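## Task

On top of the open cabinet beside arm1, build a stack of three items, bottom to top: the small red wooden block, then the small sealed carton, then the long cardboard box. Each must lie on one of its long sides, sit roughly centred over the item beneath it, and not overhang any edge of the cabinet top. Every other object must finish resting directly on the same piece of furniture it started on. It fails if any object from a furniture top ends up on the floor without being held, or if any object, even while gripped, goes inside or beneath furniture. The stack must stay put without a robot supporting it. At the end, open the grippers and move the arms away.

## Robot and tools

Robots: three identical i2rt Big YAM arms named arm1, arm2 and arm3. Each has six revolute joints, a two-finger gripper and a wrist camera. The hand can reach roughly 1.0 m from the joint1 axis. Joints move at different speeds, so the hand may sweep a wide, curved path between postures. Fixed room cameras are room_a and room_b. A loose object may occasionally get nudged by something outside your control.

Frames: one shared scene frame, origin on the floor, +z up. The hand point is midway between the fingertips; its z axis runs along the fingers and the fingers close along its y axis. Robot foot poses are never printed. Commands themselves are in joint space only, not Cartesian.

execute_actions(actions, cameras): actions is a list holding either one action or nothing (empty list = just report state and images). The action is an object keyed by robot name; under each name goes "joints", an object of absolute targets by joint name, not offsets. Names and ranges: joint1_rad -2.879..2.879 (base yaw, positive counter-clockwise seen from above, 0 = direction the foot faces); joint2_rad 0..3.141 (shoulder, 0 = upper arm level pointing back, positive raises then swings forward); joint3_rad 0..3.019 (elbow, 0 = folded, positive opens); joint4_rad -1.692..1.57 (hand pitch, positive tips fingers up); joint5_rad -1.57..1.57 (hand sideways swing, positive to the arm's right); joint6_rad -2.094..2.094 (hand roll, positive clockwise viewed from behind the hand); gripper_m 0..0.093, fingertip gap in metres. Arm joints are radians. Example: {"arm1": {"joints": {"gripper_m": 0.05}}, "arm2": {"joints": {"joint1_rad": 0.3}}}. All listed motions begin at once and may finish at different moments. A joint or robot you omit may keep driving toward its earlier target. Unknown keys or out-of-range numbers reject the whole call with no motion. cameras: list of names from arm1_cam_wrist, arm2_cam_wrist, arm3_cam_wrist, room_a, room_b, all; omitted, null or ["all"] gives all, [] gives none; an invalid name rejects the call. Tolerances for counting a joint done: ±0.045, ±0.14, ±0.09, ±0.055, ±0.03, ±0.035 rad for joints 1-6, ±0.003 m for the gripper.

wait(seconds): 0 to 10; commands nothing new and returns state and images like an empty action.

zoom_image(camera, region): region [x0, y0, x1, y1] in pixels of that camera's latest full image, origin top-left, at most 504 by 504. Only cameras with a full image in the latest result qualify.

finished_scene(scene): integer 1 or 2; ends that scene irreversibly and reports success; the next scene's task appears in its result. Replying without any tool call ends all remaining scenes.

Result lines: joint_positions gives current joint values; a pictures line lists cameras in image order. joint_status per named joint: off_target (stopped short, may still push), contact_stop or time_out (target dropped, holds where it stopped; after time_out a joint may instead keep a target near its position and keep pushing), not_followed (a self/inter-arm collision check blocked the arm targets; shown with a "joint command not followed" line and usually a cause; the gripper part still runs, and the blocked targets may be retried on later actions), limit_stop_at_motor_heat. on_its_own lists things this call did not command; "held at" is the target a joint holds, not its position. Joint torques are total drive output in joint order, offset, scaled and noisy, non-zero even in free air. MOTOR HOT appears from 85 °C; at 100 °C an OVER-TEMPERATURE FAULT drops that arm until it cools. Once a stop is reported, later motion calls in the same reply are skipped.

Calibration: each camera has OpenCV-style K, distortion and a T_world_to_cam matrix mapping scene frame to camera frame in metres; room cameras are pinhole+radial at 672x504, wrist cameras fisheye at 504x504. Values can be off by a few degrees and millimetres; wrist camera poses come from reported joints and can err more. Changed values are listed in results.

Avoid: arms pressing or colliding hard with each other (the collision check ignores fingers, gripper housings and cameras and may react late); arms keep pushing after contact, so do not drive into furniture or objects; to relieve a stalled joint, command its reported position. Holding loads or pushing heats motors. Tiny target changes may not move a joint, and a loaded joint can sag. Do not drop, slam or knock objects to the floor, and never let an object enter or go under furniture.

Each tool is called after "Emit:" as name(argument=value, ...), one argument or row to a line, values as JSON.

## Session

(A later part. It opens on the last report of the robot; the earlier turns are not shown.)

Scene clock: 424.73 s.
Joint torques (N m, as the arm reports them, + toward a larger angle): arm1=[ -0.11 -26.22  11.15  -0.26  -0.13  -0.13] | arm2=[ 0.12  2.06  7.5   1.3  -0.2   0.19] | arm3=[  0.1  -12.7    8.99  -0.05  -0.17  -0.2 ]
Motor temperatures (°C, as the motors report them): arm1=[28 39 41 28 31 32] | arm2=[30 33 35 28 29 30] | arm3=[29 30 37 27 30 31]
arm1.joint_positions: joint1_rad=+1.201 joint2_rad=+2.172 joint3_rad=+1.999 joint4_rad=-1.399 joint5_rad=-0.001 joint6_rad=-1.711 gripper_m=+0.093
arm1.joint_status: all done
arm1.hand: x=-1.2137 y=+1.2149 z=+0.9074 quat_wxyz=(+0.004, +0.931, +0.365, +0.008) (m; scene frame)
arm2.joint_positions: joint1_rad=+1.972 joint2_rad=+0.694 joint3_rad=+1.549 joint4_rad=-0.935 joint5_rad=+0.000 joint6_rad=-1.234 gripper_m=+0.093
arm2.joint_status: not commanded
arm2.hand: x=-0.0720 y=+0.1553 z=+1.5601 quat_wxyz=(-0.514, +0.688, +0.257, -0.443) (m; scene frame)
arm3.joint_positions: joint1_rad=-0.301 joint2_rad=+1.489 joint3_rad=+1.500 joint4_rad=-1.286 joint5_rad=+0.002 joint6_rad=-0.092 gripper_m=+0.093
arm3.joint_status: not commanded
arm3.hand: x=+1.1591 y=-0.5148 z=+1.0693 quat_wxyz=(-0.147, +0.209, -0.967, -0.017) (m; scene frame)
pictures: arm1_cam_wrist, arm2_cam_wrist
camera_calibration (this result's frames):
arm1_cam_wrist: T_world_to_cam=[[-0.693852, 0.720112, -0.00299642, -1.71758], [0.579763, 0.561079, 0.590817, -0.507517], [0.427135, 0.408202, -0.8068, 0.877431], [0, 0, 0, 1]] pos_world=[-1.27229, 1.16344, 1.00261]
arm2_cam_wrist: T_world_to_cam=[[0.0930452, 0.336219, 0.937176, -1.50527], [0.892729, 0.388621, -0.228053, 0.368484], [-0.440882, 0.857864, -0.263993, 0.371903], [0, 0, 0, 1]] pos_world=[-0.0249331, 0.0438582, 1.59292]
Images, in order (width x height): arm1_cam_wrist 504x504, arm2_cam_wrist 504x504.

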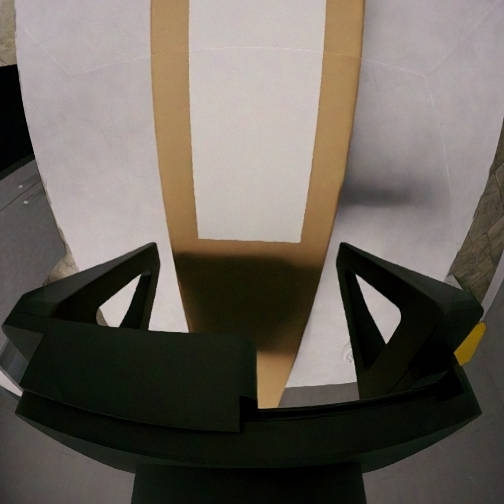

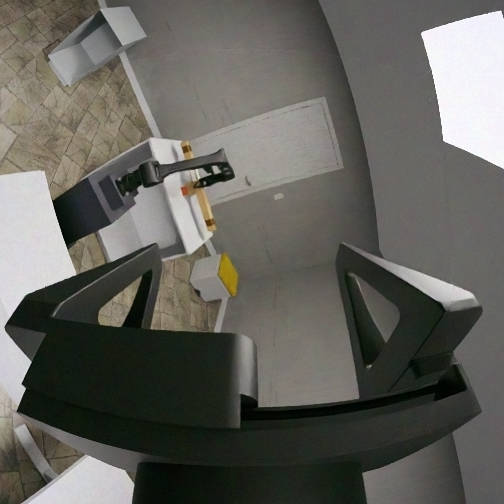

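Emit:
execute_actions(
  actions=[
    {"arm1": {"joints": {"joint2_rad": 1.75}}},
  ],
)

Scene clock: 427.63 s.
Joint torques (N m, as the arm reports them, + toward a larger angle): arm1=[ -0.18 -21.71  11.07   0.51  -0.12  -0.09] | arm2=[-0.43  1.87  7.47  1.42 -0.16  0.23] | arm3=[  0.52 -12.75   8.88   0.04  -0.14  -0.19]
Motor temperatures (°C, as the motors report them): arm1=[28 39 42 28 31 32] | arm2=[30 33 35 28 29 30] | arm3=[29 30 37 27 30 31]
arm1.joint_positions: joint1_rad=+1.201 joint2_rad=+1.767 joint3_rad=+2.006 joint4_rad=-1.401 joint5_rad=-0.001 joint6_rad=-1.711 gripper_m=+0.093
arm1.joint_status: all done
arm1.hand: x=-1.1971 y=+1.1846 z=+1.1684 quat_wxyz=(-0.195, +0.912, +0.359, -0.040) (m; scene frame)
arm2.joint_positions: joint1_rad=+1.972 joint2_rad=+0.694 joint3_rad=+1.549 joint4_rad=-0.935 joint5_rad=+0.000 joint6_rad=-1.234 gripper_m=+0.093
arm2.joint_status: not commanded
arm2.hand: x=-0.0720 y=+0.1553 z=+1.5601 quat_wxyz=(-0.514, +0.688, +0.257, -0.443) (m; scene frame)
arm3.joint_positions: joint1_rad=-0.301 joint2_rad=+1.489 joint3_rad=+1.500 joint4_rad=-1.286 joint5_rad=+0.002 joint6_rad=-0.092 gripper_m=+0.093
arm3.joint_status: not commanded
arm3.hand: x=+1.1591 y=-0.5148 z=+1.0693 quat_wxyz=(-0.147, +0.209, -0.967, -0.017) (m; scene frame)
pictures: arm1_cam_wrist, arm2_cam_wrist, arm3_cam_wrist, room_a, room_b
camera_calibration (this result's frames):
arm1_cam_wrist: T_world_to_cam=[[-0.651841, 0.649831, 0.390927, -2.01017], [0.71768, 0.362042, 0.594862, -0.258124], [0.245028, 0.668316, -0.702364, 0.445098], [0, 0, 0, 1]] pos_world=[-1.23412, 1.10226, 1.252]
arm2_cam_wrist: T_world_to_cam=[[0.0930452, 0.336219, 0.937176, -1.50527], [0.892729, 0.388621, -0.228053, 0.368484], [-0.440882, 0.857864, -0.263993, 0.371903], [0, 0, 0, 1]] pos_world=[-0.0249331, 0.0438582, 1.59292]
arm3_cam_wrist: T_world_to_cam=[[0.415568, -0.90897, 0.0328234, -0.98411], [-0.86402, -0.383227, 0.326507, 0.456342], [-0.284206, -0.164046, -0.944625, 1.38125], [0, 0, 0, 1]] pos_world=[1.19581, -0.493054, 1.18807]
Images, in order (width x height): arm1_cam_wrist 504x504, arm2_cam_wrist 504x504, arm3_cam_wrist 504x504, room_a 672x504, room_b 672x504.

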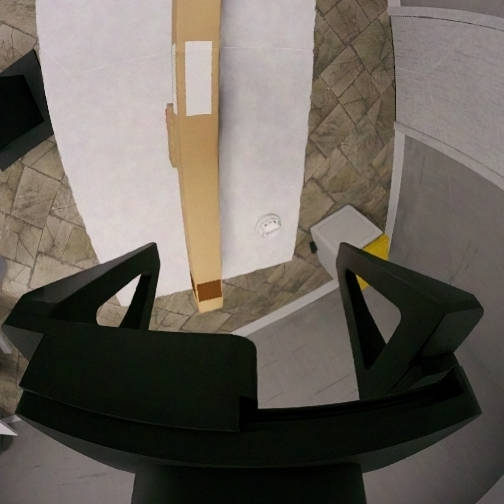

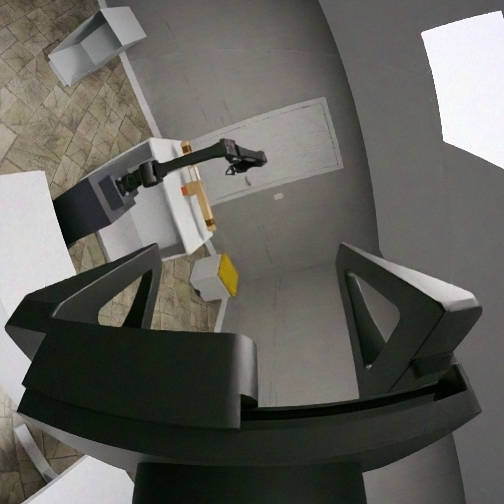

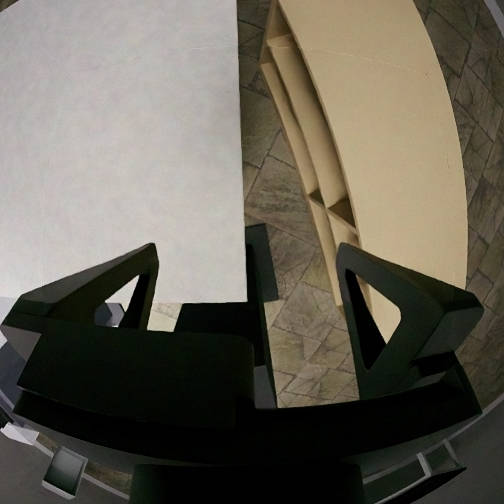

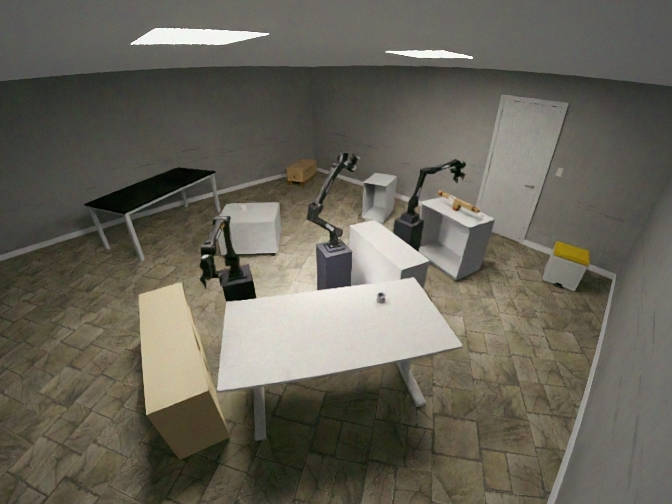

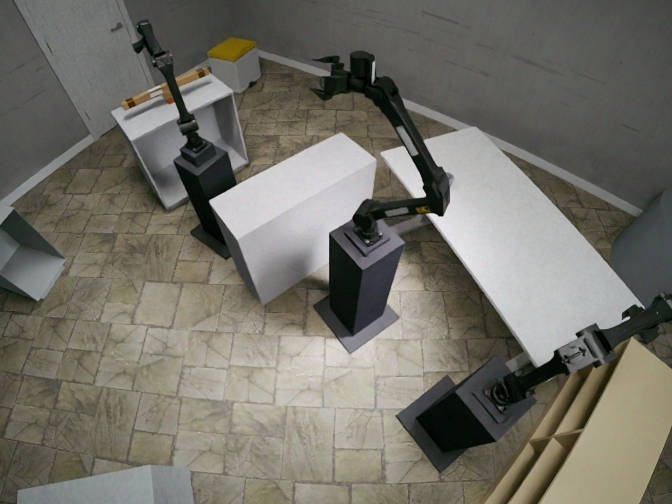

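Emit:
finished_scene(
  scene=2,
)

The scene is finished: the task was done.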